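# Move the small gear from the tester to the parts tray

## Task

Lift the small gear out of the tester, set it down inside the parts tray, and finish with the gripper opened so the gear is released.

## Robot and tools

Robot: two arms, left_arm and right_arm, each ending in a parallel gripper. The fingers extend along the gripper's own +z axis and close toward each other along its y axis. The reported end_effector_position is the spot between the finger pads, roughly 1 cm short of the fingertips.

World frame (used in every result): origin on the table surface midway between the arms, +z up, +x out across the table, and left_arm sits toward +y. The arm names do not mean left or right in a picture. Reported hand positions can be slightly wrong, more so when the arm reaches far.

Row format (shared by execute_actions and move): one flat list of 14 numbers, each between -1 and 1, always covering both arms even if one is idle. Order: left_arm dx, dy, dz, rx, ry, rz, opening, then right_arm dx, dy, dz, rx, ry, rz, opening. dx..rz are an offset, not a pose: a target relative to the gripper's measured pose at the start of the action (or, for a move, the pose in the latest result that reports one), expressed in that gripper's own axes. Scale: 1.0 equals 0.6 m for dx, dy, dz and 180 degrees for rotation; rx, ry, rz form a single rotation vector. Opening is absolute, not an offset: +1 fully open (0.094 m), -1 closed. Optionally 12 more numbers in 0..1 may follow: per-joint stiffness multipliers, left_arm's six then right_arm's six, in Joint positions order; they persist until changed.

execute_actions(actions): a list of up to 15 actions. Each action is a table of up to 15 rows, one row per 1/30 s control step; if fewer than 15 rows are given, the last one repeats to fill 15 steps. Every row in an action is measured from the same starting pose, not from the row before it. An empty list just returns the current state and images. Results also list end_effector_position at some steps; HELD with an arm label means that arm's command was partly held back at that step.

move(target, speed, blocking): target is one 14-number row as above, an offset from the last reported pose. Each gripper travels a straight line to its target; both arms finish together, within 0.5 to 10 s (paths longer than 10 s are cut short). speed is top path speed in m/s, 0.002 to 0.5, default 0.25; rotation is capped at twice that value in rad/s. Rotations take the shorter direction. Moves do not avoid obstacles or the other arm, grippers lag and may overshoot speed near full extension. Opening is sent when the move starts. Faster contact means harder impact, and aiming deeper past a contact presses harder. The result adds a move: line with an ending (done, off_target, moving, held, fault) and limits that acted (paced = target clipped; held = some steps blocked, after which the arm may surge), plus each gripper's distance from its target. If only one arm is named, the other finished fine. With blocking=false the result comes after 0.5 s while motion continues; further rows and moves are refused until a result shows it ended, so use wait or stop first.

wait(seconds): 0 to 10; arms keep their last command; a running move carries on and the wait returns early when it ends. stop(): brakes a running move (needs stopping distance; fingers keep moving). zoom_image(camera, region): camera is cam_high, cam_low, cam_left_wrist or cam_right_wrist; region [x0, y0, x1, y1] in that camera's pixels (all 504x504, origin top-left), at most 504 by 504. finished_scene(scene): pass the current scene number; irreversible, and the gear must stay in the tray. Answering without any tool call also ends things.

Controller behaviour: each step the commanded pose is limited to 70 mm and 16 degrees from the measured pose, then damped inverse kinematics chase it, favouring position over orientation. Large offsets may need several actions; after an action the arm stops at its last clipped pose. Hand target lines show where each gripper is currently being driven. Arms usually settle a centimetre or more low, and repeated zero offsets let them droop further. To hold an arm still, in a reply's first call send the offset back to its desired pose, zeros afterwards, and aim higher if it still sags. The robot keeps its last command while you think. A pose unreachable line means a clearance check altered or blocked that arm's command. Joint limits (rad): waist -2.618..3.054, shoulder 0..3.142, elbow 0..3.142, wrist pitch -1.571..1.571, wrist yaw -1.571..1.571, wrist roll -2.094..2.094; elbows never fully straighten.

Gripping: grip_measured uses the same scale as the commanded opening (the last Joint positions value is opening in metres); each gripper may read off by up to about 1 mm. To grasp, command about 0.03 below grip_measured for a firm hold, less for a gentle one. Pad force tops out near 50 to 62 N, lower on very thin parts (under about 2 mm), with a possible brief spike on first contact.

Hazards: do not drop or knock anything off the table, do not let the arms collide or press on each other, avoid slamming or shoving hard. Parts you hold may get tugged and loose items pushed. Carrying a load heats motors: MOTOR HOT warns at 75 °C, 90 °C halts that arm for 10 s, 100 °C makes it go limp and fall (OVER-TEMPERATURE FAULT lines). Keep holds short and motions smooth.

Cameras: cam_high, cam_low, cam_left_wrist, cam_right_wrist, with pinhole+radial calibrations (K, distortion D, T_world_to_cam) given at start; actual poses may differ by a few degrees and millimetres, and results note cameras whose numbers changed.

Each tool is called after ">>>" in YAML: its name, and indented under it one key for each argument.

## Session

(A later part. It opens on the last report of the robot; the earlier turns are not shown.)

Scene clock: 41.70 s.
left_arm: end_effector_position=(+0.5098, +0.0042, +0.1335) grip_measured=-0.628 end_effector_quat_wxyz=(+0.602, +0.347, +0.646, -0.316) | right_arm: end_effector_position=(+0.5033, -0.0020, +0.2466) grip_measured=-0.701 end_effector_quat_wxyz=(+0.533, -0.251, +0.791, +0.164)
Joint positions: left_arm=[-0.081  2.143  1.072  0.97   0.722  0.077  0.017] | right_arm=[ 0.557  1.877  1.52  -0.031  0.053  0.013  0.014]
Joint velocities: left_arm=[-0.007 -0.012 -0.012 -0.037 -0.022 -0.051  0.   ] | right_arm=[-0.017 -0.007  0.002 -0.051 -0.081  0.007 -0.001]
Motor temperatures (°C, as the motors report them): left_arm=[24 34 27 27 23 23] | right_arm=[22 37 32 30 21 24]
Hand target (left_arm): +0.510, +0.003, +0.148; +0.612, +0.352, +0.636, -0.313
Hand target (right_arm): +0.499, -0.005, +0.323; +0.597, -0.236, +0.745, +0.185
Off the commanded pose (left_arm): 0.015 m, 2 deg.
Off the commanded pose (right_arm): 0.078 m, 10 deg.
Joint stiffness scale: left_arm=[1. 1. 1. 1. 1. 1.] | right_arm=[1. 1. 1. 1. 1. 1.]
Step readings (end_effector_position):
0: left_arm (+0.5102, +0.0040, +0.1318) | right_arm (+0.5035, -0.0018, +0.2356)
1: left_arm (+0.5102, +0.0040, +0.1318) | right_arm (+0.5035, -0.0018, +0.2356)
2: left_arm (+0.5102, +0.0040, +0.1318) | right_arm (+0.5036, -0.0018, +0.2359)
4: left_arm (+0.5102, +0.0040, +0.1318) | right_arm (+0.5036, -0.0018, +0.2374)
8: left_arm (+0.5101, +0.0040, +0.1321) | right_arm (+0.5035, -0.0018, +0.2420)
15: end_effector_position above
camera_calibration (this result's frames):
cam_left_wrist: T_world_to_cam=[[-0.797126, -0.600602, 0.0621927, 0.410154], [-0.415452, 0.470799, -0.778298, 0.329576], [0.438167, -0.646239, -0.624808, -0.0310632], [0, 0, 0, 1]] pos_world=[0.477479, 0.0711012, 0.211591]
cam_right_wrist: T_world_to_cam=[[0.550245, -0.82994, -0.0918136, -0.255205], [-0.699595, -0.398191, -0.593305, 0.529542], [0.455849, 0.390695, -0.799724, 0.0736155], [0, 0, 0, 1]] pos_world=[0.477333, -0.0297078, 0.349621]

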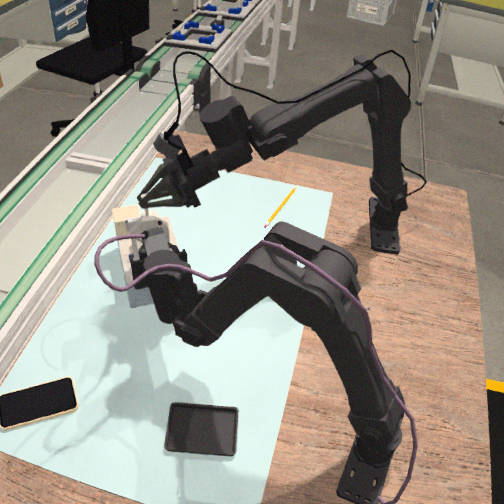

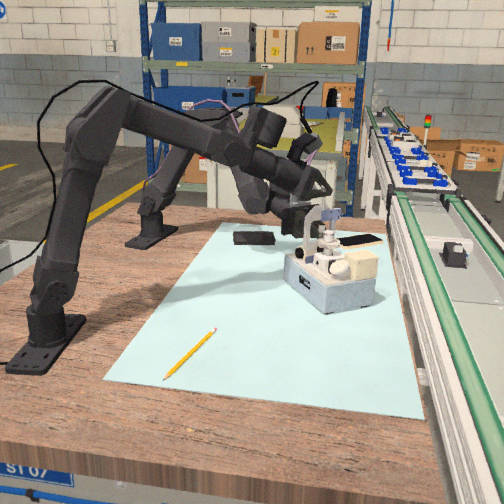

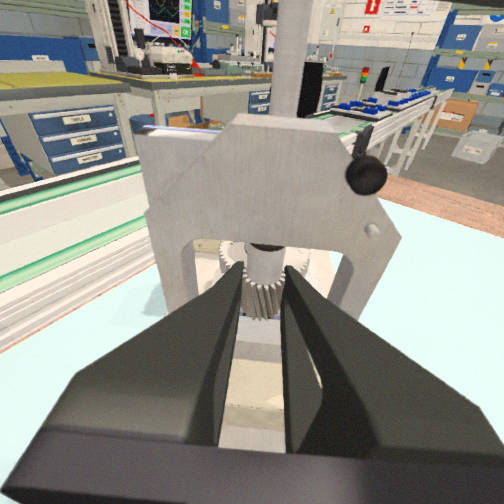

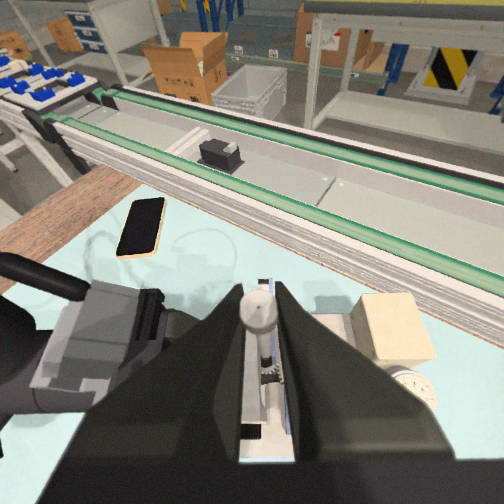

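>>> zoom_image:
  camera: "cam_right_wrist"
  region: [210, 280, 330, 420]

>>> zoom_image:
  camera: "cam_low"
  region: [285, 170, 365, 270]

Region (210, 280, 330, 420) of cam_right_wrist's 504x504 image, scaled by 3.600, with more detail than that image has; it fills the left 432 columns of this view, and the rest is white.

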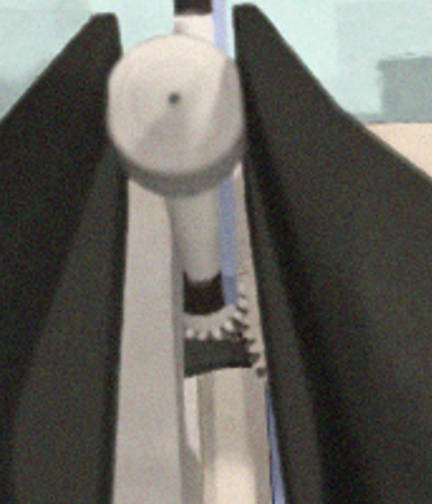

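Region (285, 170, 365, 270) of cam_low's 504x504 image, scaled by 5.040, with more detail than that image has; it fills the left 403 columns of this view, and the rest is white.

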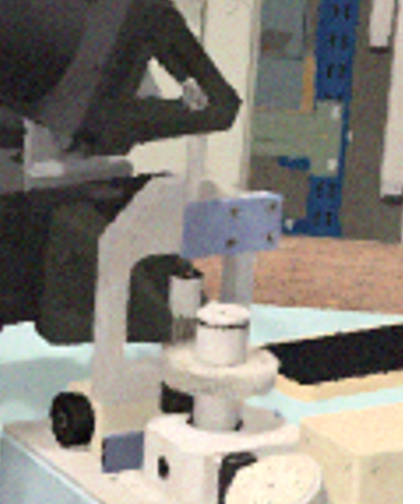

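>>> execute_actions:
  actions:
    - [[-0.0250,-0.0001,0.0005,0.0004,-0.0065,0.0075,-0.66,-0.1215,0,-0.0495,0,-0.053,0,-0.74],[-0.0253,-0.0003,-0.0005,0.0005,-0.0070,0.0077,-0.66,-0.1225,0,-0.0499,0,-0.0535,0,-0.74],[-0.0257,-0.0007,-0.0018,0.0006,-0.0077,0.0080,-0.66,-0.1237,0,-0.0504,0,-0.054,0,-0.74],[-0.0262,-0.0011,-0.0032,0.0008,-0.0086,0.0084,-0.66,-0.125,0,-0.0509,0,-0.0545,0,-0.74],[-0.0267,-0.0015,-0.0047,0.0009,-0.0094,0.0088,-0.66,-0.1263,0,-0.0515,0,-0.055,0,-0.74],[-0.0271,-0.0019,-0.0060,0.0010,-0.0101,0.0091,-0.66,-0.1275,0,-0.052,0,-0.0555,0,-0.74],[-0.0274,-0.0021,-0.0069,0.0011,-0.0106,0.0093,-0.66,-0.1285,0,-0.0524,0,-0.056,0,-0.74],[-0.0275,-0.0022,-0.0072,0.0011,-0.0108,0.0094,-0.66,-0.1293,0,-0.0527,0,-0.0565,0,-0.74],[-0.0275,-0.0022,-0.0076,0.0011,-0.0108,0.0094,-0.66,-0.130,0,-0.053,0,-0.057,0,-0.74],[-0.0274,-0.0022,-0.0086,0.0011,-0.0108,0.0094,-0.66,-0.1303,0,-0.0531,0,-0.057,0,-0.74],[-0.0273,-0.0022,-0.0102,0.0011,-0.0108,0.0094,-0.66,-0.1303,0,-0.0531,0,-0.057,0,-0.74],[-0.0271,-0.0022,-0.0124,0.0011,-0.0108,0.0094,-0.66,-0.1303,0,-0.0531,0,-0.057,0,-0.74],[-0.0269,-0.0022,-0.0150,0.0011,-0.0108,0.0094,-0.66,-0.1303,0,-0.0531,0,-0.057,0,-0.74],[-0.0267,-0.0022,-0.0176,0.0011,-0.0108,0.0094,-0.66,-0.1303,0,-0.0531,0,-0.057,0,-0.74],[-0.0265,-0.0022,-0.0200,0.0011,-0.0108,0.0094,-0.66,-0.1303,0,-0.0531,0,-0.057,0,-0.74]]

>>> execute_actions:
  actions: []

Scene clock: 48.10 s.
left_arm: end_effector_position=(+0.5063, +0.0054, +0.1371) grip_measured=-0.628 end_effector_quat_wxyz=(+0.604, +0.349, +0.643, -0.316) | right_arm: end_effector_position=(+0.5033, -0.0020, +0.2464) grip_measured=-0.701 end_effector_quat_wxyz=(+0.532, -0.252, +0.792, +0.164)
Joint positions: left_arm=[-0.079  2.127  1.056  0.976  0.725  0.077  0.017] | right_arm=[ 0.557  1.877  1.52  -0.033  0.053  0.013  0.014]
Joint velocities: left_arm=[ 0.032 -0.149 -0.129  0.081  0.11   0.022 -0.   ] | right_arm=[-0.012  0.002  0.002 -0.066  0.022 -0.022 -0.   ]
Motor temperatures (°C, as the motors report them): left_arm=[24 35 27 28 23 23] | right_arm=[22 41 33 31 21 24]
Hand target (left_arm): +0.503, +0.012, +0.150; +0.616, +0.353, +0.630, -0.314
Hand target (right_arm): +0.498, -0.005, +0.328; +0.601, -0.235, +0.741, +0.185
Off the commanded pose (left_arm): 0.015 m, 2 deg.
Off the commanded pose (right_arm): 0.085 m, 10 deg; position clipped at the last step of the last action.
Joint stiffness scale: left_arm=[1. 1. 1. 1. 1. 1.] | right_arm=[1. 1. 1. 1. 1. 1.]
Step readings (end_effector_position):
0: left_arm (+0.5098, +0.0042, +0.1333) | right_arm (+0.5033, -0.0020, +0.2465)
1: left_arm (+0.5098, +0.0042, +0.1333) | right_arm (+0.5033, -0.0020, +0.2464)
2: left_arm (+0.5098, +0.0042, +0.1333) | right_arm (+0.5033, -0.0020, +0.2464)
4: left_arm (+0.5098, +0.0042, +0.1333) | right_arm (+0.5033, -0.0020, +0.2464)
8: left_arm (+0.5098, +0.0042, +0.1333) | right_arm (+0.5033, -0.0020, +0.2464)
15: end_effector_position above
camera_calibration (this result's frames):
cam_left_wrist: T_world_to_cam=[[-0.798681, -0.598963, 0.0578945, 0.409295], [-0.409499, 0.470492, -0.781632, 0.327741], [0.44093, -0.647982, -0.621048, -0.0284187], [0, 0, 0, 1]] pos_world=[0.473637, 0.0725382, 0.214828]
cam_right_wrist: T_world_to_cam=[[0.550162, -0.830005, -0.0917243, -0.255209], [-0.700129, -0.398609, -0.592393, 0.529409], [0.455127, 0.390131, -0.80041, 0.0740706], [0, 0, 0, 1]] pos_world=[0.477349, -0.0296948, 0.349496]

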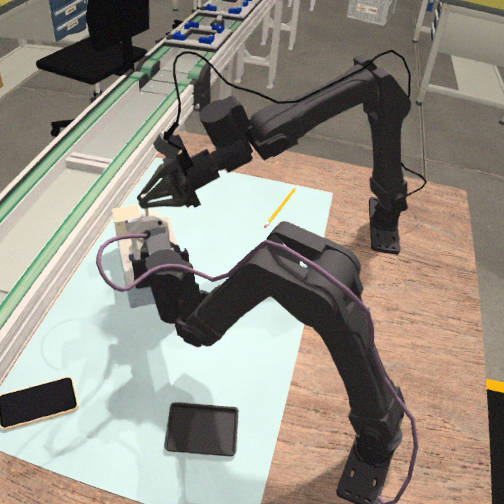

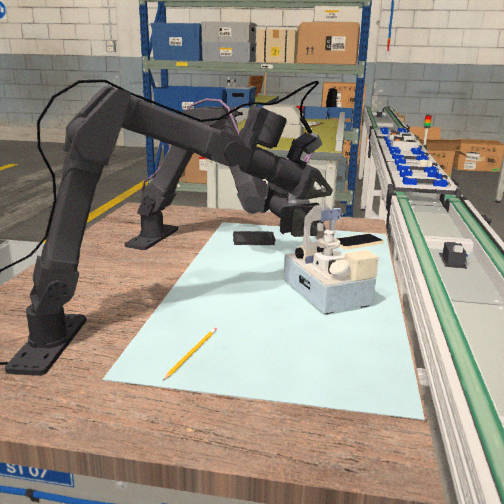

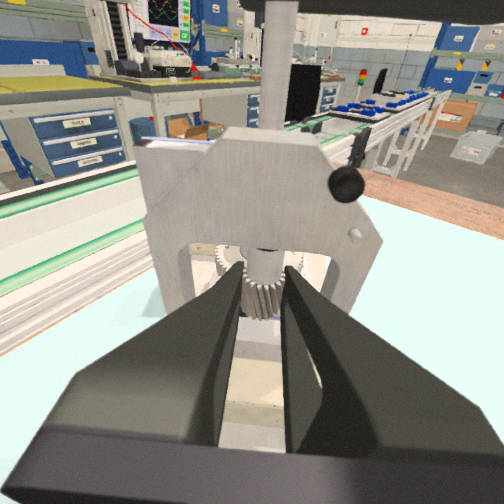

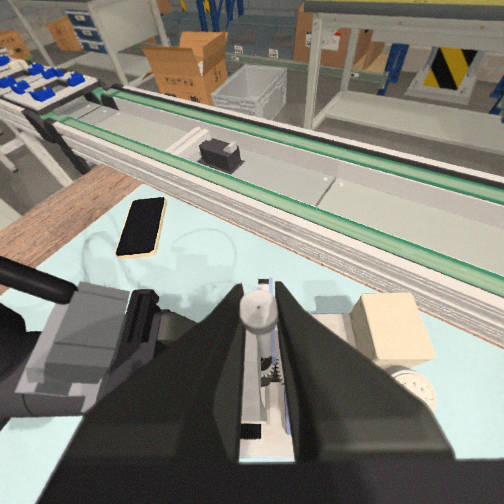

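Scene clock: 48.10 s.
left_arm: end_effector_position=(+0.5063, +0.0054, +0.1371) grip_measured=-0.628 end_effector_quat_wxyz=(+0.604, +0.349, +0.643, -0.316) | right_arm: end_effector_position=(+0.5033, -0.0020, +0.2464) grip_measured=-0.701 end_effector_quat_wxyz=(+0.532, -0.252, +0.792, +0.164)
Joint positions: left_arm=[-0.079  2.127  1.056  0.976  0.725  0.077  0.017] | right_arm=[ 0.557  1.877  1.52  -0.033  0.053  0.013  0.014]
Joint velocities: left_arm=[ 0.032 -0.149 -0.129  0.081  0.11   0.022 -0.   ] | right_arm=[-0.012  0.002  0.002 -0.066  0.022 -0.022 -0.   ]
Motor temperatures (°C, as the motors report them): left_arm=[24 35 27 28 23 23] | right_arm=[22 41 33 31 21 24]
Hand target (left_arm): +0.503, +0.012, +0.150; +0.616, +0.353, +0.630, -0.314
Hand target (right_arm): +0.498, -0.005, +0.328; +0.601, -0.235, +0.741, +0.185
Off the commanded pose (left_arm): 0.015 m, 2 deg.
Off the commanded pose (right_arm): 0.085 m, 10 deg; position clipped at the last step of the last action.
Joint stiffness scale: left_arm=[1. 1. 1. 1. 1. 1.] | right_arm=[1. 1. 1. 1. 1. 1.]
camera_calibration (this result's frames):
cam_left_wrist: T_world_to_cam=[[-0.798681, -0.598963, 0.0578945, 0.409295], [-0.409499, 0.470492, -0.781632, 0.327741], [0.44093, -0.647982, -0.621048, -0.0284187], [0, 0, 0, 1]] pos_world=[0.473637, 0.0725382, 0.214828]
cam_right_wrist: T_world_to_cam=[[0.550162, -0.830005, -0.0917243, -0.255209], [-0.700129, -0.398609, -0.592393, 0.529409], [0.455127, 0.390131, -0.80041, 0.0740706], [0, 0, 0, 1]] pos_world=[0.477349, -0.0296948, 0.349496]

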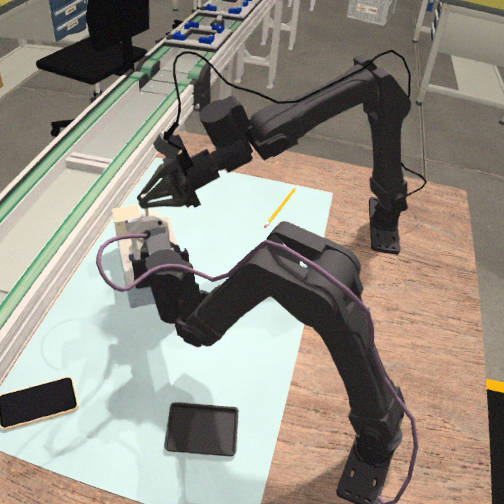

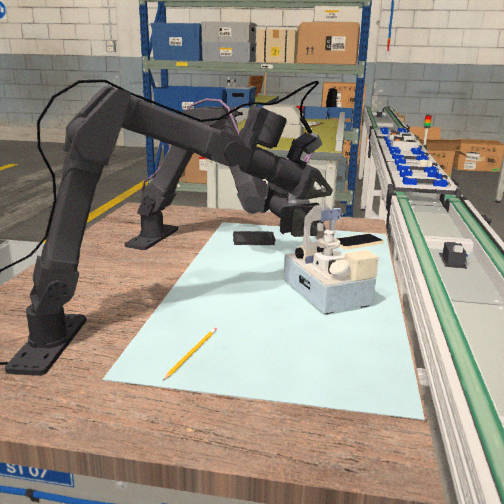

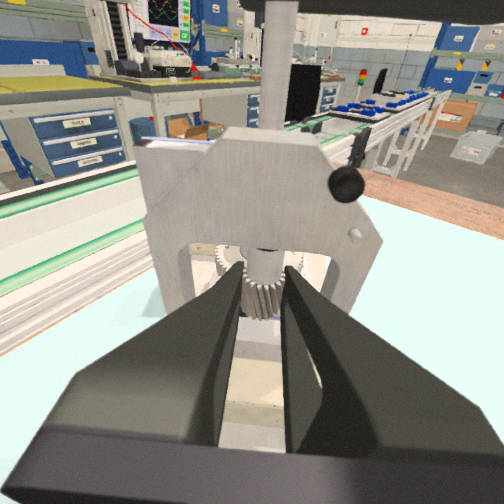

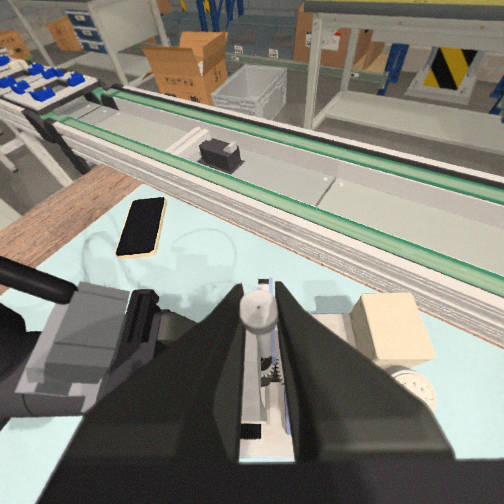

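>>> execute_actions:
  actions: []

Scene clock: 48.20 s.
left_arm: end_effector_position=(+0.5049, +0.0071, +0.1396) grip_measured=-0.628 end_effector_quat_wxyz=(+0.606, +0.349, +0.641, -0.316) | right_arm: end_effector_position=(+0.5033, -0.0020, +0.2464) grip_measured=-0.701 end_effector_quat_wxyz=(+0.532, -0.252, +0.792, +0.164)
Joint positions: left_arm=[-0.076  2.119  1.048  0.982  0.73   0.077  0.017] | right_arm=[ 0.557  1.877  1.52  -0.033  0.053  0.013  0.014]
Joint velocities: left_arm=[ 0.027 -0.037 -0.027  0.037  0.007 -0.051  0.001] | right_arm=[-0.002 -0.012 -0.017 -0.022 -0.022 -0.007  0.002]
Motor temperatures (°C, as the motors report them): left_arm=[24 35 27 28 23 23] | right_arm=[22 41 34 31 21 24]
Hand target (left_arm): +0.503, +0.011, +0.150; +0.616, +0.353, +0.630, -0.314
Hand target (right_arm): +0.498, -0.005, +0.328; +0.601, -0.235, +0.741, +0.185
Off the commanded pose (left_arm): 0.012 m, 2 deg.
Off the commanded pose (right_arm): 0.085 m, 10 deg; position clipped at the last step of the last action.
Joint stiffness scale: left_arm=[1. 1. 1. 1. 1. 1.] | right_arm=[1. 1. 1. 1. 1. 1.]
camera_calibration (this result's frames):
cam_left_wrist: T_world_to_cam=[[-0.799681, -0.597956, 0.054398, 0.40993], [-0.40442, 0.469448, -0.784897, 0.326232], [0.443797, -0.649666, -0.617234, -0.0271164], [0, 0, 0, 1]] pos_world=[0.471782, 0.0743547, 0.217022]
cam_right_wrist: T_world_to_cam=[[0.550162, -0.830005, -0.0917243, -0.255209], [-0.700129, -0.398609, -0.592393, 0.529409], [0.455127, 0.390131, -0.80041, 0.0740706], [0, 0, 0, 1]] pos_world=[0.477349, -0.0296948, 0.349496]

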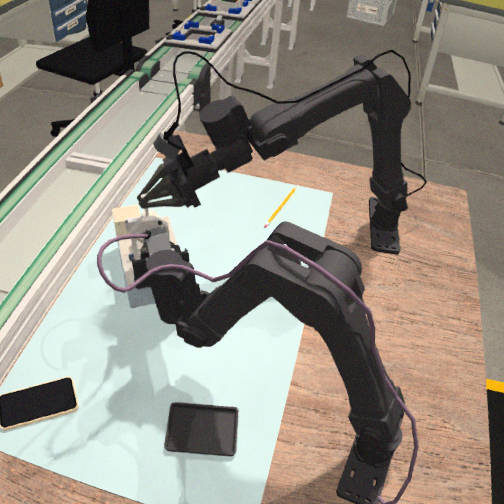

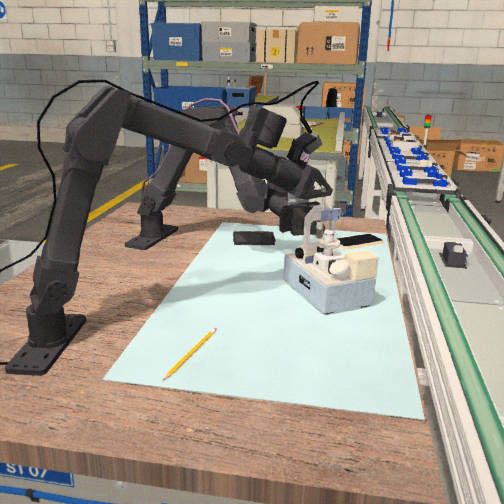

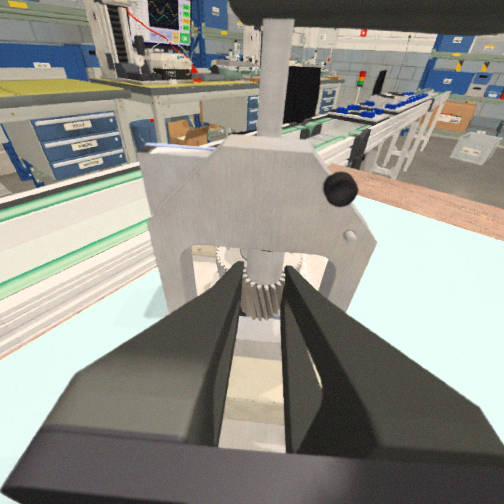

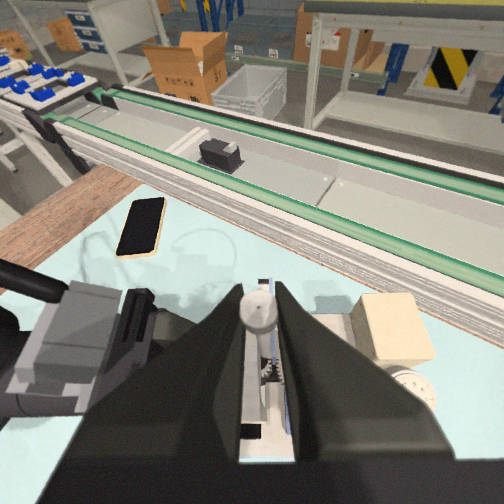

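>>> execute_actions:
  actions:
    - [[-0.0150,0.0023,-0.0108,0.0007,-0.0068,0.0066,-0.66,-0.125,0,-0.051,0,-0.056,0,-0.74],[-0.0125,0.0028,-0.0118,0.0007,-0.0064,0.0061,-0.66,-0.125,0,-0.051,0,-0.056,0,-0.74],[-0.0100,0.0034,-0.0136,0.0007,-0.0060,0.0056,-0.66,-0.125,0,-0.051,0,-0.056,0,-0.74],[-0.0085,0.0040,-0.0162,0.0007,-0.0056,0.0052,-0.66,-0.125,0,-0.051,0,-0.056,0,-0.74],[-0.0078,0.0046,-0.0195,0.0007,-0.0053,0.0049,-0.66,-0.125,0,-0.051,0,-0.056,0,-0.74],[-0.0075,0.0051,-0.0233,0.0007,-0.0051,0.0047,-0.66,-0.125,0,-0.051,0,-0.056,0,-0.74],[-0.0072,0.0055,-0.0275,0.0007,-0.0050,0.0045,-0.66,-0.125,0,-0.051,0,-0.056,0,-0.74],[-0.0069,0.0058,-0.0320,0.0007,-0.0050,0.0045,-0.66,-0.125,0,-0.051,0,-0.056,0,-0.74],[-0.0066,0.0058,-0.0365,0.0007,-0.0050,0.0045,-0.66,-0.125,0,-0.051,0,-0.056,0,-0.74],[-0.0063,0.0058,-0.0410,0.0007,-0.0050,0.0045,-0.66,-0.125,0,-0.051,0,-0.056,0,-0.74],[-0.0060,0.0058,-0.0455,0.0007,-0.0050,0.0045,-0.66,-0.125,0,-0.051,0,-0.056,0,-0.74],[-0.0057,0.0058,-0.0500,0.0007,-0.0050,0.0045,-0.66,-0.125,0,-0.051,0,-0.056,0,-0.74],[-0.0054,0.0058,-0.0542,0.0007,-0.0050,0.0045,-0.66,-0.125,0,-0.051,0,-0.056,0,-0.74],[-0.0052,0.0058,-0.0577,0.0007,-0.0050,0.0045,-0.66,-0.125,0,-0.051,0,-0.056,0,-0.74],[-0.0050,0.0058,-0.0600,0.0007,-0.0050,0.0045,-0.66,-0.125,0,-0.051,0,-0.056,0,-0.74]]

Scene clock: 50.00 s.
left_arm: end_effector_position=(+0.4935, +0.0334, +0.1302) grip_measured=-0.628 end_effector_quat_wxyz=(+0.598, +0.341, +0.652, -0.317) | right_arm: end_effector_position=(+0.5033, -0.0020, +0.2464) grip_measured=-0.701 end_effector_quat_wxyz=(+0.532, -0.252, +0.792, +0.164)
Joint positions: left_arm=[-0.02   2.086  0.962  1.006  0.773  0.078  0.017] | right_arm=[ 0.557  1.877  1.52  -0.033  0.053  0.013  0.014]
Joint velocities: left_arm=[ 0.115 -0.134 -0.178  0.037  0.11  -0.037  0.   ] | right_arm=[ 0.002 -0.002  0.017 -0.007  0.007  0.022 -0.   ]
Motor temperatures (°C, as the motors report them): left_arm=[24 36 27 28 23 23] | right_arm=[22 42 34 31 21 24]
Hand target (left_arm): +0.488, +0.038, +0.144; +0.612, +0.352, +0.634, -0.315
Hand target (right_arm): +0.499, -0.005, +0.326; +0.600, -0.236, +0.742, +0.185
Off the commanded pose (left_arm): 0.017 m, 3 deg.
Off the commanded pose (right_arm): 0.081 m, 10 deg.
Joint stiffness scale: left_arm=[1. 1. 1. 1. 1. 1.] | right_arm=[1. 1. 1. 1. 1. 1.]
Step readings (end_effector_position):
0: left_arm (+0.5048, +0.0079, +0.1399) | right_arm (+0.5033, -0.0020, +0.2464)
1: left_arm (+0.5048, +0.0079, +0.1399) | right_arm (+0.5033, -0.0020, +0.2464)
2: left_arm (+0.5047, +0.0079, +0.1399) | right_arm (+0.5033, -0.0020, +0.2464)
4: left_arm (+0.5045, +0.0084, +0.1399) | right_arm (+0.5033, -0.0020, +0.2464)
8: left_arm (+0.5017, +0.0147, +0.1345) | right_arm (+0.5033, -0.0020, +0.2464)
15: end_effector_position above
camera_calibration (this result's frames):
cam_left_wrist: T_world_to_cam=[[-0.790311, -0.607961, 0.0761071, 0.409996], [-0.432757, 0.465944, -0.771762, 0.314277], [0.43374, -0.642868, -0.63134, -0.00423875], [0, 0, 0, 1]] pos_world=[0.461868, 0.100101, 0.208667]
cam_right_wrist: T_world_to_cam=[[0.550162, -0.830005, -0.0917243, -0.255209], [-0.700129, -0.398609, -0.592393, 0.529409], [0.455127, 0.390131, -0.80041, 0.0740706], [0, 0, 0, 1]] pos_world=[0.477349, -0.0296948, 0.349496]

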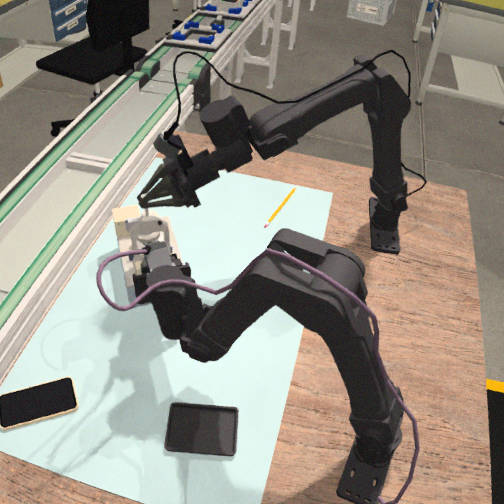

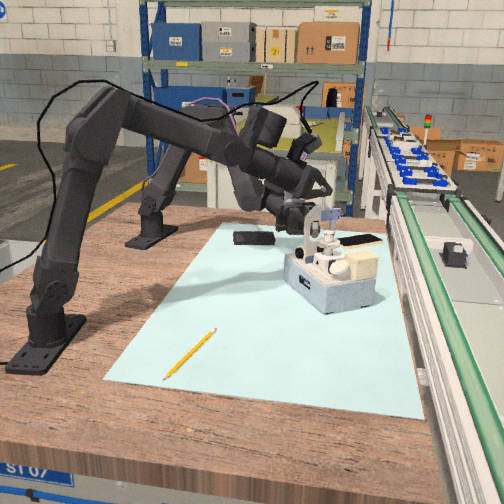

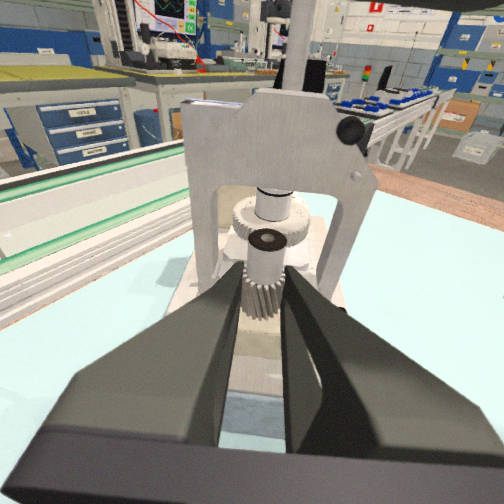

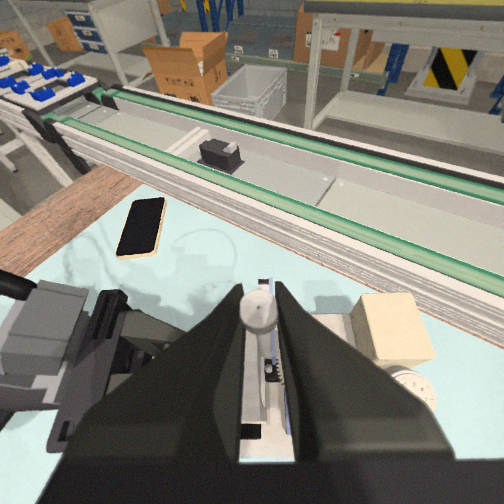

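>>> execute_actions:
  actions: []

Scene clock: 52.00 s.
left_arm: end_effector_position=(+0.4912, +0.0363, +0.1350) grip_measured=-0.628 end_effector_quat_wxyz=(+0.603, +0.345, +0.646, -0.318) | right_arm: end_effector_position=(+0.5033, -0.0020, +0.2464) grip_measured=-0.701 end_effector_quat_wxyz=(+0.532, -0.252, +0.792, +0.164)
Joint positions: left_arm=[-0.011  2.075  0.953  1.02   0.79   0.079  0.017] | right_arm=[ 0.557  1.877  1.52  -0.033  0.053  0.013  0.014]
Joint velocities: left_arm=[ 0.007  0.022 -0.012 -0.051  0.007  0.022  0.001] | right_arm=[-0.002 -0.002 -0.012 -0.022  0.037 -0.051 -0.001]
Motor temperatures (°C, as the motors report them): left_arm=[24 36 27 28 23 23] | right_arm=[22 43 34 31 21 24]
Hand target (left_arm): +0.488, +0.038, +0.144; +0.612, +0.352, +0.634, -0.315
Hand target (right_arm): +0.499, -0.005, +0.326; +0.600, -0.236, +0.742, +0.185
Off the commanded pose (left_arm): 0.011 m, 2 deg.
Off the commanded pose (right_arm): 0.081 m, 10 deg.
Joint stiffness scale: left_arm=[1. 1. 1. 1. 1. 1.] | right_arm=[1. 1. 1. 1. 1. 1.]
camera_calibration (this result's frames):
cam_left_wrist: T_world_to_cam=[[-0.796242, -0.601331, 0.066326, 0.413583], [-0.416905, 0.465957, -0.780432, 0.309006], [0.438393, -0.649065, -0.621713, -0.00168097], [0, 0, 0, 1]] pos_world=[0.458876, 0.103626, 0.212682]
cam_right_wrist: T_world_to_cam=[[0.550162, -0.830005, -0.0917243, -0.255209], [-0.700129, -0.398609, -0.592393, 0.529409], [0.455127, 0.390131, -0.80041, 0.0740706], [0, 0, 0, 1]] pos_world=[0.477349, -0.0296948, 0.349496]

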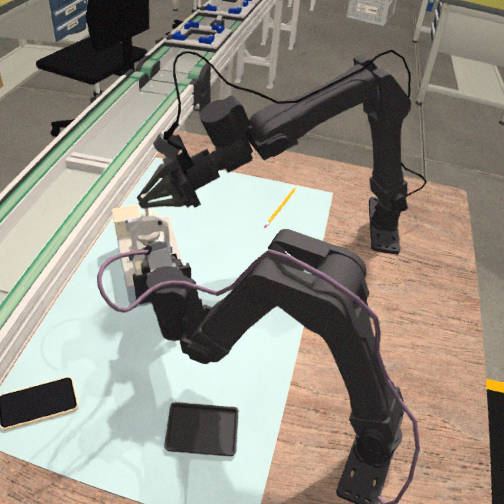

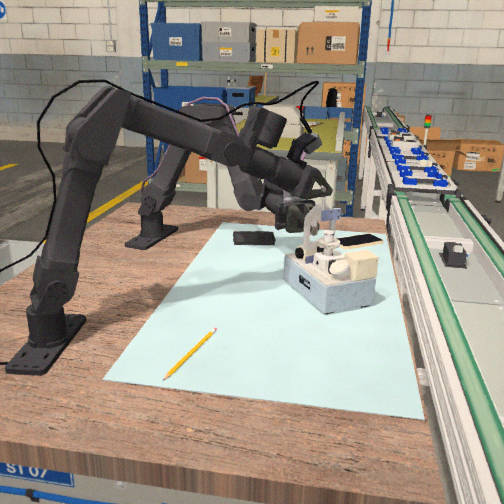

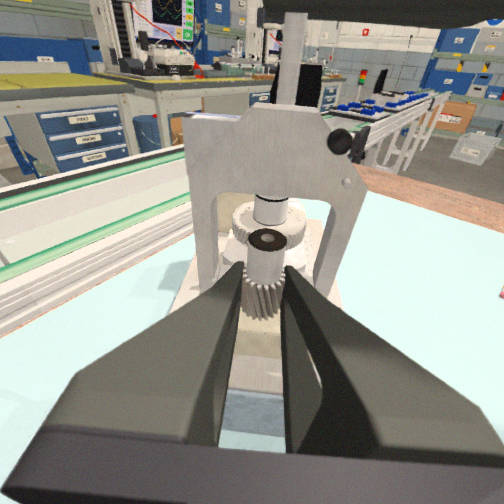

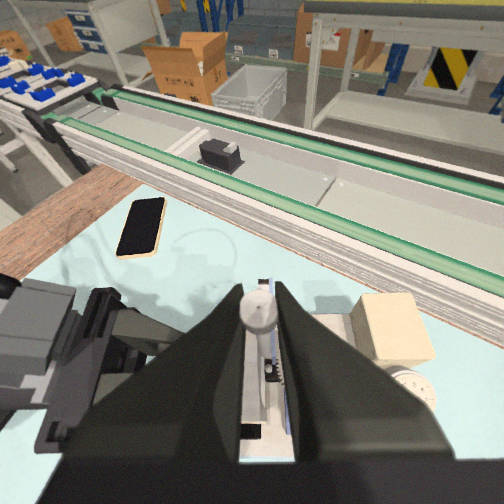

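>>> execute_actions:
  actions:
    - [[-0.0160,-0.0024,-0.0095,0.0009,-0.0063,0.0058,-0.66,-0.1203,0,-0.0493,0,-0.054,0,-0.74],[-0.0155,-0.0025,-0.0136,-0.0014,-0.0029,0.0033,-0.66,-0.1126,0,-0.0461,0,-0.051,0,-0.74],[-0.0148,-0.0027,-0.0196,-0.0047,0.0022,-0.0004,-0.66,-0.1033,0,-0.0423,0,-0.047,0,-0.74],[-0.0138,-0.0030,-0.0277,-0.0092,0.0090,-0.0054,-0.66,-0.0956,0,-0.0392,0,-0.043,0,-0.74],[-0.0126,-0.0034,-0.0379,-0.0149,0.0175,-0.0115,-0.66,-0.0894,0,-0.0367,0,-0.040,0,-0.74],[-0.0114,-0.0038,-0.0480,-0.0205,0.0260,-0.0177,-0.66,-0.0848,0,-0.0348,0,-0.039,0,-0.74],[-0.0102,-0.0041,-0.0581,-0.0261,0.0345,-0.0239,-0.66,-0.0802,0,-0.0329,0,-0.038,0,-0.74],[-0.0090,-0.0045,-0.0682,-0.0317,0.0430,-0.0301,-0.66,-0.0756,0,-0.0310,0,-0.037,0,-0.74],[-0.0078,-0.0049,-0.0783,-0.0373,0.0515,-0.0363,-0.66,-0.0709,0,-0.0291,0,-0.036,0,-0.74],[-0.0066,-0.0052,-0.0885,-0.0430,0.0600,-0.0424,-0.66,-0.0663,0,-0.0272,0,-0.035,0,-0.74],[-0.0054,-0.0056,-0.0986,-0.0486,0.0685,-0.0486,-0.66,-0.0617,0,-0.0253,0,-0.034,0,-0.74],[-0.0042,-0.0060,-0.1087,-0.0542,0.0770,-0.0548,-0.66,-0.0571,0,-0.0234,0,-0.033,0,-0.74],[-0.0030,-0.0063,-0.1188,-0.0598,0.0855,-0.0610,-0.66,-0.0524,0,-0.0215,0,-0.032,0,-0.74],[-0.0018,-0.0067,-0.1289,-0.0654,0.0940,-0.0672,-0.66,-0.0478,0,-0.0196,0,-0.031,0,-0.74],[-0.0006,-0.0071,-0.1391,-0.0711,0.1025,-0.0733,-0.66,-0.0432,0,-0.0177,0,-0.030,0,-0.74]]

Scene clock: 56.60 s.
left_arm: end_effector_position=(+0.4497, +0.0824, +0.1643) grip_measured=-0.628 end_effector_quat_wxyz=(+0.565, +0.280, +0.724, -0.281) | right_arm: end_effector_position=(+0.5033, -0.0020, +0.2402) grip_measured=-0.701 end_effector_quat_wxyz=(+0.532, -0.252, +0.792, +0.164)
Joint positions: left_arm=[0.041 1.696 0.762 0.667 0.683 0.079 0.017] | right_arm=[ 0.557  1.881  1.502 -0.012  0.053  0.013  0.014]
Joint velocities: left_arm=[ 0.149 -0.955 -0.188 -1.414 -0.432 -0.051  0.   ] | right_arm=[-0.032  0.027 -0.178  0.212 -0.007  0.037  0.   ]
Motor temperatures (°C, as the motors report them): left_arm=[24 36 26 29 23 23] | right_arm=[22 45 35 32 21 24]
Hand target (left_arm): +0.437, +0.101, +0.140; +0.509, +0.240, +0.783, -0.265
Hand target (right_arm): +0.502, -0.003, +0.274; +0.568, -0.244, +0.766, +0.175
Off the commanded pose (left_arm): 0.032 m, 14 deg.
Off the commanded pose (right_arm): 0.034 m, 5 deg.
Joint stiffness scale: left_arm=[1. 1. 1. 1. 1. 1.] | right_arm=[1. 1. 1. 1. 1. 1.]
Step readings (end_effector_position):
0: left_arm (+0.4912, +0.0363, +0.1350) | right_arm (+0.5033, -0.0020, +0.2464)
1: left_arm (+0.4912, +0.0363, +0.1350) | right_arm (+0.5033, -0.0020, +0.2464)
2: left_arm (+0.4907, +0.0364, +0.1351) | right_arm (+0.5033, -0.0020, +0.2464)
4: left_arm (+0.4865, +0.0378, +0.1355) | right_arm (+0.5033, -0.0020, +0.2464)
8: left_arm (+0.4707, +0.0493, +0.1414) | right_arm (+0.5033, -0.0020, +0.2464)
15: end_effector_position above
camera_calibration (this result's frames):
cam_left_wrist: T_world_to_cam=[[-0.673554, -0.722966, 0.153771, 0.346795], [-0.603742, 0.418118, -0.678729, 0.364397], [0.426403, -0.549999, -0.71811, 0.0777509], [0, 0, 0, 1]] pos_world=[0.420434, 0.141123, 0.249834]
cam_right_wrist: T_world_to_cam=[[0.550052, -0.830091, -0.091605, -0.255742], [-0.70084, -0.399165, -0.591177, 0.525887], [0.454165, 0.389378, -0.801323, 0.0697565], [0, 0, 0, 1]] pos_world=[0.477553, -0.0295351, 0.343362]

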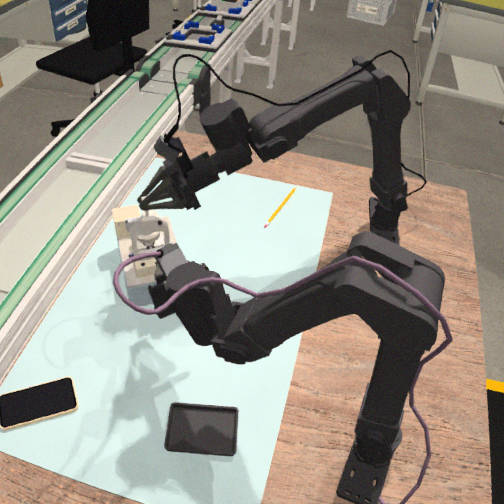

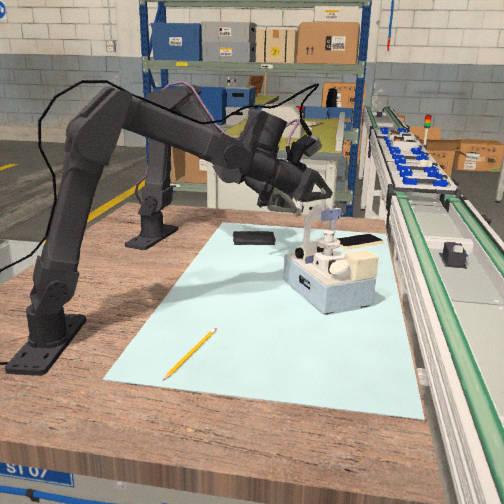

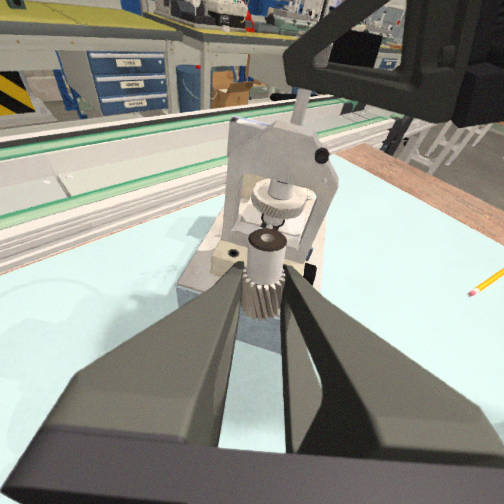

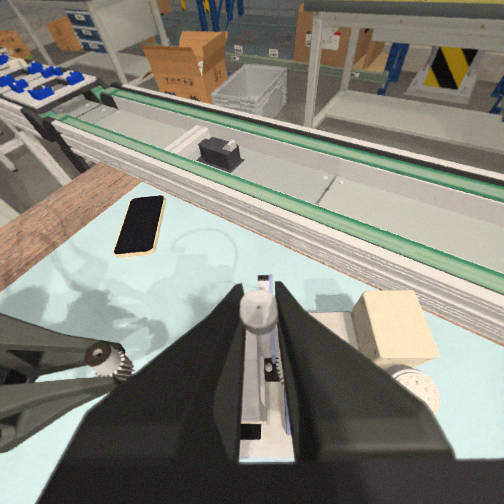

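>>> execute_actions:
  actions: []

Scene clock: 57.00 s.
left_arm: end_effector_position=(+0.4395, +0.0965, +0.1475) grip_measured=-0.628 end_effector_quat_wxyz=(+0.520, +0.248, +0.772, -0.268) | right_arm: end_effector_position=(+0.5034, -0.0019, +0.2362) grip_measured=-0.701 end_effector_quat_wxyz=(+0.531, -0.252, +0.792, +0.164)
Joint positions: left_arm=[0.052 1.628 0.747 0.48  0.626 0.079 0.017] | right_arm=[ 0.557  1.884  1.491 -0.     0.053  0.013  0.014]
Joint velocities: left_arm=[-0.002  0.002  0.002 -0.139 -0.022  0.051 -0.001] | right_arm=[-0.007 -0.007 -0.007  0.022  0.037  0.007  0.   ]
Motor temperatures (°C, as the motors report them): left_arm=[24 36 26 29 23 23] | right_arm=[22 45 35 32 21 24]
Hand target (left_arm): +0.437, +0.101, +0.140; +0.509, +0.240, +0.783, -0.265
Hand target (right_arm): +0.502, -0.003, +0.274; +0.568, -0.244, +0.766, +0.175
Off the commanded pose (left_arm): 0.009 m, 5 deg.
Off the commanded pose (right_arm): 0.038 m, 6 deg.
Joint stiffness scale: left_arm=[1. 1. 1. 1. 1. 1.] | right_arm=[1. 1. 1. 1. 1. 1.]
camera_calibration (this result's frames):
cam_left_wrist: T_world_to_cam=[[-0.60146, -0.770556, 0.210923, 0.317204], [-0.712451, 0.397887, -0.578014, 0.375793], [0.361469, -0.497925, -0.788296, 0.111693], [0, 0, 0, 1]] pos_world=[0.418146, 0.150515, 0.238355]
cam_right_wrist: T_world_to_cam=[[0.549942, -0.830177, -0.0914855, -0.256075], [-0.70155, -0.399721, -0.589958, 0.52367], [0.453201, 0.388624, -0.802234, 0.0671604], [0, 0, 0, 1]] pos_world=[0.47777, -0.0293657, 0.339395]

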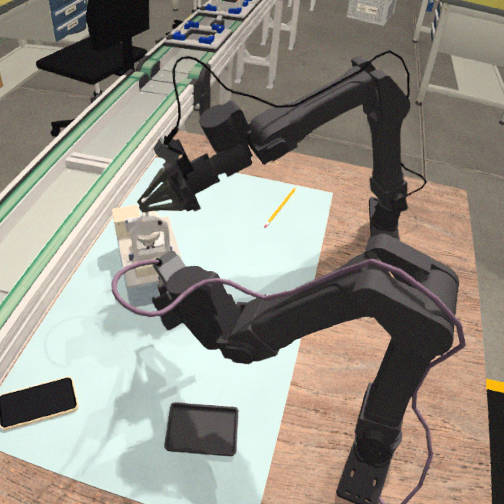

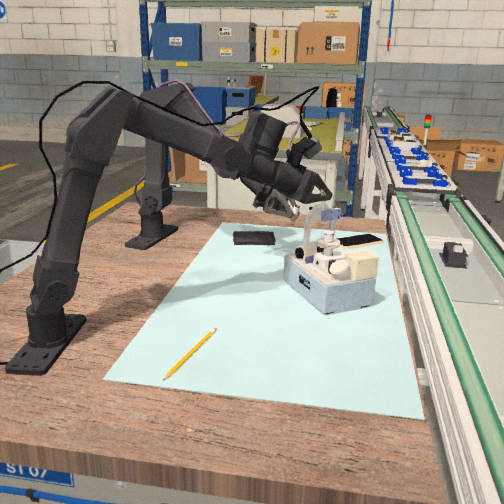

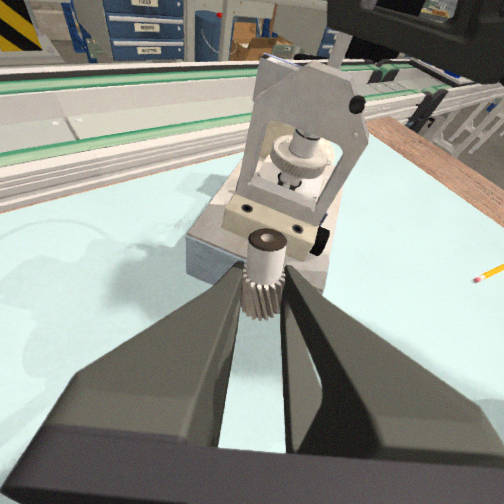

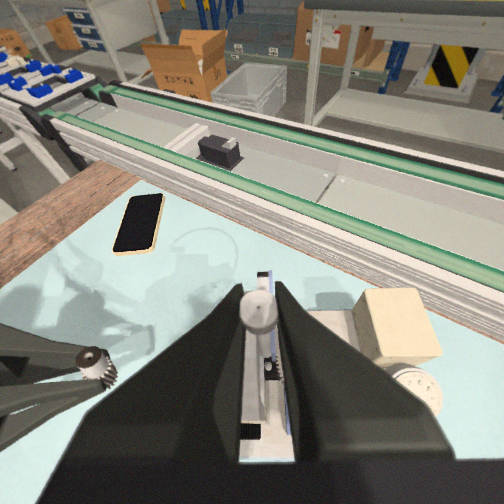

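>>> execute_actions:
  actions:
    - [[0.0153,0.0065,-0.0047,-0.0054,0.0099,-0.0079,-0.66,-0.0570,0,-0.0236,0,-0.030,0,-0.74],[0.0184,0.0100,-0.0066,-0.0084,0.0138,-0.0105,-0.66,-0.0547,0,-0.0226,0,-0.0295,0,-0.74],[0.0230,0.0153,-0.0093,-0.0129,0.0195,-0.0143,-0.66,-0.0524,0,-0.0217,0,-0.029,0,-0.74],[0.0292,0.0223,-0.0130,-0.0189,0.0272,-0.0195,-0.66,-0.0501,0,-0.0207,0,-0.028,0,-0.74],[0.0353,0.0294,-0.0167,-0.0249,0.0349,-0.0246,-0.66,-0.0477,0,-0.0197,0,-0.0275,0,-0.74],[0.0415,0.0364,-0.0204,-0.0308,0.0425,-0.0298,-0.66,-0.0454,0,-0.0188,0,-0.027,0,-0.74],[0.0476,0.0434,-0.0240,-0.0368,0.0502,-0.0349,-0.66,-0.0431,0,-0.0178,0,-0.026,0,-0.74],[0.0538,0.0505,-0.0277,-0.0428,0.0579,-0.0401,-0.66,-0.0408,0,-0.0169,0,-0.025,0,-0.74],[0.0599,0.0575,-0.0314,-0.0488,0.0656,-0.0452,-0.66,-0.0385,0,-0.0159,0,-0.0245,0,-0.74],[0.0661,0.0646,-0.0351,-0.0548,0.0732,-0.0504,-0.66,-0.0362,0,-0.0150,0,-0.024,0,-0.74],[0.0722,0.0716,-0.0388,-0.0608,0.0809,-0.0555,-0.66,-0.0339,0,-0.0140,0,-0.023,0,-0.74],[0.0784,0.0787,-0.0425,-0.0667,0.0886,-0.0607,-0.66,-0.0316,0,-0.0131,0,-0.022,0,-0.74],[0.0845,0.0857,-0.0461,-0.0727,0.0963,-0.0658,-0.66,-0.0293,0,-0.0121,0,-0.021,0,-0.74],[0.0907,0.0928,-0.0498,-0.0787,0.1039,-0.0710,-0.66,-0.0270,0,-0.0111,0,-0.020,0,-0.74],[0.0968,0.0998,-0.0535,-0.0847,0.1116,-0.0761,-0.66,-0.0246,0,-0.0102,0,-0.019,0,-0.74]]
    - [[0.0416,0.0378,-0.0186,-0.0334,0.0479,-0.0263,-0.66,-0.0339,0,-0.0140,0,-0.018,0,-0.74],[0.0485,0.0427,-0.0253,-0.0384,0.0563,-0.0304,-0.66,-0.0308,0,-0.0127,0,-0.0165,0,-0.74],[0.0553,0.0475,-0.0319,-0.0435,0.0648,-0.0345,-0.66,-0.0270,0,-0.0111,0,-0.0145,0,-0.74],[0.0621,0.0524,-0.0386,-0.0486,0.0733,-0.0386,-0.66,-0.0231,0,-0.0096,0,-0.0125,0,-0.74],[0.0689,0.0572,-0.0452,-0.0537,0.0818,-0.0427,-0.66,-0.0193,0,-0.0080,0,-0.0105,0,-0.74],[0.0758,0.0621,-0.0519,-0.0587,0.0902,-0.0468,-0.66,-0.0154,0,-0.0064,0,-0.0085,0,-0.74],[0.0826,0.0669,-0.0585,-0.0638,0.0987,-0.0509,-0.66,-0.0123,0,-0.0051,0,-0.0065,0,-0.74],[0.0894,0.0718,-0.0652,-0.0689,0.1072,-0.0550,-0.66,-0.0092,0,-0.0038,0,-0.005,0,-0.74],[0.0962,0.0766,-0.0718,-0.0740,0.1157,-0.0591,-0.66,-0.0062,0,-0.0026,0,-0.0035,0,-0.74],[0.1031,0.0815,-0.0785,-0.0790,0.1241,-0.0632,-0.66,-0.0035,0,-0.0015,0,-0.002,0,-0.74],[0.1099,0.0863,-0.0851,-0.0841,0.1326,-0.0673,-0.66,-0.0030,0,-0.0012,0,-0.002,0,-0.72],[0.1167,0.0912,-0.0918,-0.0892,0.1411,-0.0714,-0.66,-0.0030,0,-0.0012,0,-0.002,0,-0.6],[0.1235,0.0960,-0.0984,-0.0943,0.1496,-0.0755,-0.66,-0.0030,0,-0.0012,0,-0.002,0,-0.45],[0.1304,0.1009,-0.1051,-0.0993,0.1580,-0.0796,-0.66,-0.0030,0,-0.0012,0,-0.002,0,-0.3],[0.1372,0.1057,-0.1117,-0.1044,0.1665,-0.0837,-0.66,-0.0030,0,-0.0012,0,-0.002,0,-0.15]]
    - [[0.0543,0.0353,-0.0231,-0.0301,0.0546,-0.0178,-0.66,-0.005,0,-0.002,0,-0.002,0,-0.15],[0.0636,0.0403,-0.0300,-0.0344,0.0642,-0.0205,-0.66,-0.006,0,-0.004,0,-0.002,0,-0.15],[0.0728,0.0452,-0.0368,-0.0388,0.0737,-0.0231,-0.66,-0.007,0,-0.009,0,-0.002,0,-0.15],[0.0821,0.0502,-0.0436,-0.0431,0.0833,-0.0258,-0.66,-0.008,0,-0.016,0,-0.002,0,-0.15],[0.0914,0.0552,-0.0505,-0.0475,0.0928,-0.0284,-0.66,-0.010,0,-0.024,0,-0.002,0,-0.15],[0.1007,0.0602,-0.0573,-0.0518,0.1024,-0.0311,-0.66,-0.012,0,-0.033,0,-0.002,0,-0.15],[0.1100,0.0651,-0.0641,-0.0562,0.1119,-0.0337,-0.66,-0.014,0,-0.043,0,-0.002,0,-0.15],[0.1192,0.0701,-0.0710,-0.0605,0.1215,-0.0364,-0.66,-0.016,0,-0.053,0,-0.002,0,-0.15],[0.1285,0.0751,-0.0778,-0.0649,0.1310,-0.0390,-0.66,-0.018,0,-0.063,0,-0.002,0,-0.15],[0.1378,0.0801,-0.0846,-0.0692,0.1405,-0.0417,-0.66,-0.020,0,-0.073,0,-0.002,0,-0.15],[0.1455,0.0842,-0.0903,-0.0728,0.1484,-0.0439,-0.66,-0.0215,0,-0.082,0,-0.002,0,-0.15],[0.1517,0.0875,-0.0949,-0.0757,0.1549,-0.0457,-0.66,-0.023,0,-0.089,0,-0.002,0,-0.15],[0.1564,0.0900,-0.0983,-0.0779,0.1596,-0.0470,-0.66,-0.024,0,-0.095,0,-0.002,0,-0.15],[0.1594,0.0916,-0.1005,-0.0793,0.1627,-0.0478,-0.66,-0.025,0,-0.099,0,-0.002,0,-0.15],[0.1610,0.0925,-0.1017,-0.0801,0.1644,-0.0483,-0.66,-0.025,0,-0.100,0,-0.002,0,-0.15]]

Scene clock: 65.47 s.
left_arm: end_effector_position=(+0.3125, +0.2845, +0.0646) grip_measured=-0.628 end_effector_quat_wxyz=(+0.052, -0.024, +0.998, -0.009) | right_arm: end_effector_position=(+0.4734, -0.0256, +0.2647) grip_measured=-0.152 end_effector_quat_wxyz=(+0.542, -0.249, +0.785, +0.167)
Joint positions: left_arm=[ 0.299  1.598  1.073 -0.944  0.029  0.076  0.017] | right_arm=[ 0.557  1.719  1.373 -0.018  0.054  0.013  0.04 ]
Joint velocities: left_arm=[ 0.11   0.071  0.159 -0.564 -0.359  0.007  0.   ] | right_arm=[ 0.002 -0.442 -0.095 -0.066 -0.022 -0.007  0.   ]
Motor temperatures (°C, as the motors report them): left_arm=[24 34 27 28 23 23] | right_arm=[22 45 33 33 21 24]
Hand target (left_arm): +0.291, +0.294, +0.065; -0.003, -0.033, +0.999, +0.011
Hand target (right_arm): +0.464, -0.029, +0.264; +0.533, -0.251, +0.791, +0.164
Off the commanded pose (left_arm): 0.026 m, 7 deg.
Off the commanded pose (right_arm): 0.011 m, 1 deg.
Joint stiffness scale: left_arm=[1. 1. 1. 1. 1. 1.] | right_arm=[1. 1. 1. 1. 1. 1.]
Step readings (end_effector_position; steps 1 to 15: 1st action; 16 to 30: 2nd action; 31 to 45: 3rd action):
0: left_arm (+0.4390, +0.0972, +0.1450) | right_arm (+0.5034, -0.0019, +0.2362)
1: left_arm (+0.4390, +0.0973, +0.1449) | right_arm (+0.5034, -0.0019, +0.2362)
2: left_arm (+0.4389, +0.0975, +0.1442) | right_arm (+0.5034, -0.0019, +0.2362)
4: left_arm (+0.4382, +0.0994, +0.1401) | right_arm (+0.5035, -0.0019, +0.2359)
8: left_arm (+0.4358, +0.1143, +0.1231) | right_arm (+0.5034, -0.0019, +0.2347)
15: left_arm (+0.4381, +0.1490, +0.1033) | right_arm (+0.5035, -0.0018, +0.2317)
16: left_arm (+0.4385, +0.1539, +0.1016) | right_arm (+0.5036, -0.0018, +0.2312)
17: left_arm (+0.4375, +0.1591, +0.0994) | right_arm (+0.5036, -0.0017, +0.2304)
19: left_arm (+0.4311, +0.1697, +0.0913) | right_arm (+0.5037, -0.0017, +0.2296)
23: left_arm (+0.4151, +0.1900, +0.0757) | right_arm (+0.5038, -0.0016, +0.2273)
30: left_arm (+0.3941, +0.2243, +0.0681) | right_arm (+0.5041, -0.0014, +0.2280)
31: left_arm (+0.3909, +0.2290, +0.0676) | right_arm (+0.5041, -0.0014, +0.2280)
32: left_arm (+0.3873, +0.2337, +0.0667) | right_arm (+0.5041, -0.0014, +0.2280)
34: left_arm (+0.3758, +0.2425, +0.0630) | right_arm (+0.5040, -0.0015, +0.2287)
38: left_arm (+0.3500, +0.2586, +0.0593) | right_arm (+0.4962, -0.0075, +0.2314)
45: end_effector_position above
camera_calibration (this result's frames):
cam_left_wrist: T_world_to_cam=[[0.12794, -0.991607, -0.0186504, 0.25295], [-0.871471, -0.121377, 0.475191, 0.291999], [-0.473466, -0.0445425, -0.879685, 0.323679], [0, 0, 0, 1]] pos_world=[0.375357, 0.300686, 0.150698]
cam_right_wrist: T_world_to_cam=[[0.551481, -0.828936, -0.0934499, -0.256776], [-0.687991, -0.388617, -0.612899, 0.509904], [0.471738, 0.402295, -0.784616, 0.0997081], [0, 0, 0, 1]] pos_world=[0.445381, -0.0548061, 0.366757]

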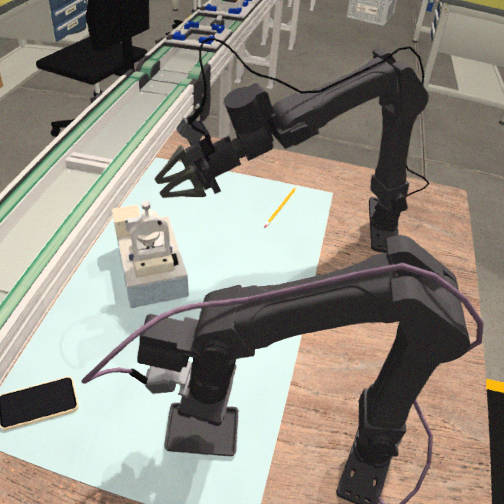

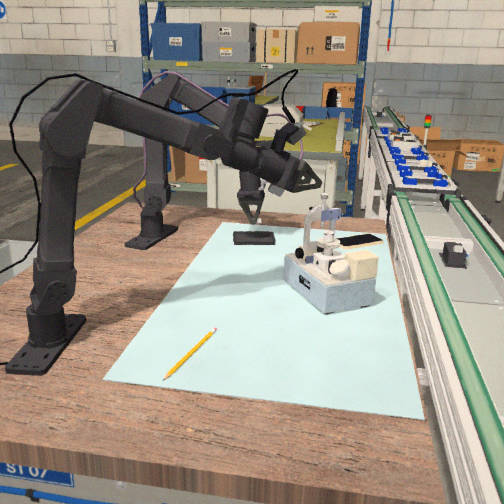

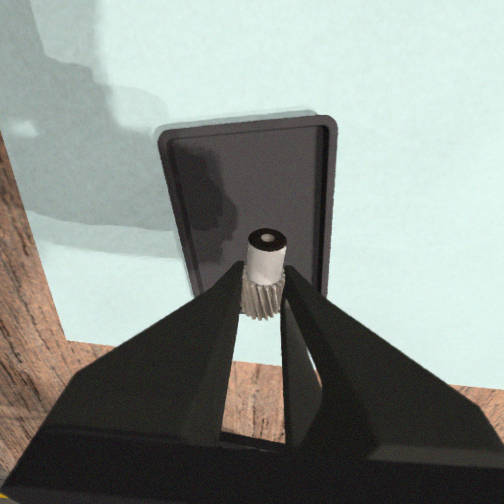

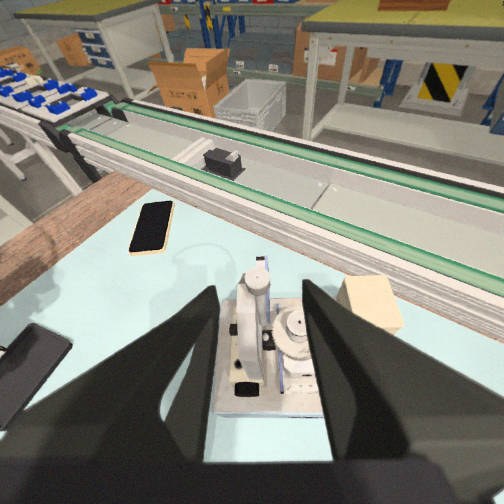

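>>> zoom_image:
  camera: "cam_left_wrist"
  region: [130, 90, 370, 330]

Region (130, 90, 370, 330) of cam_left_wrist's 504x504 image, scaled by 2.100, with more detail than that image has.

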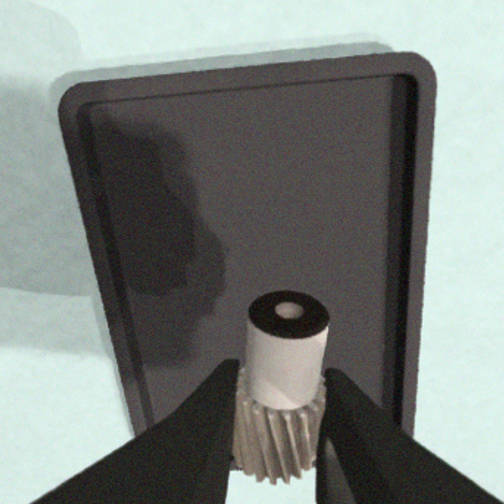

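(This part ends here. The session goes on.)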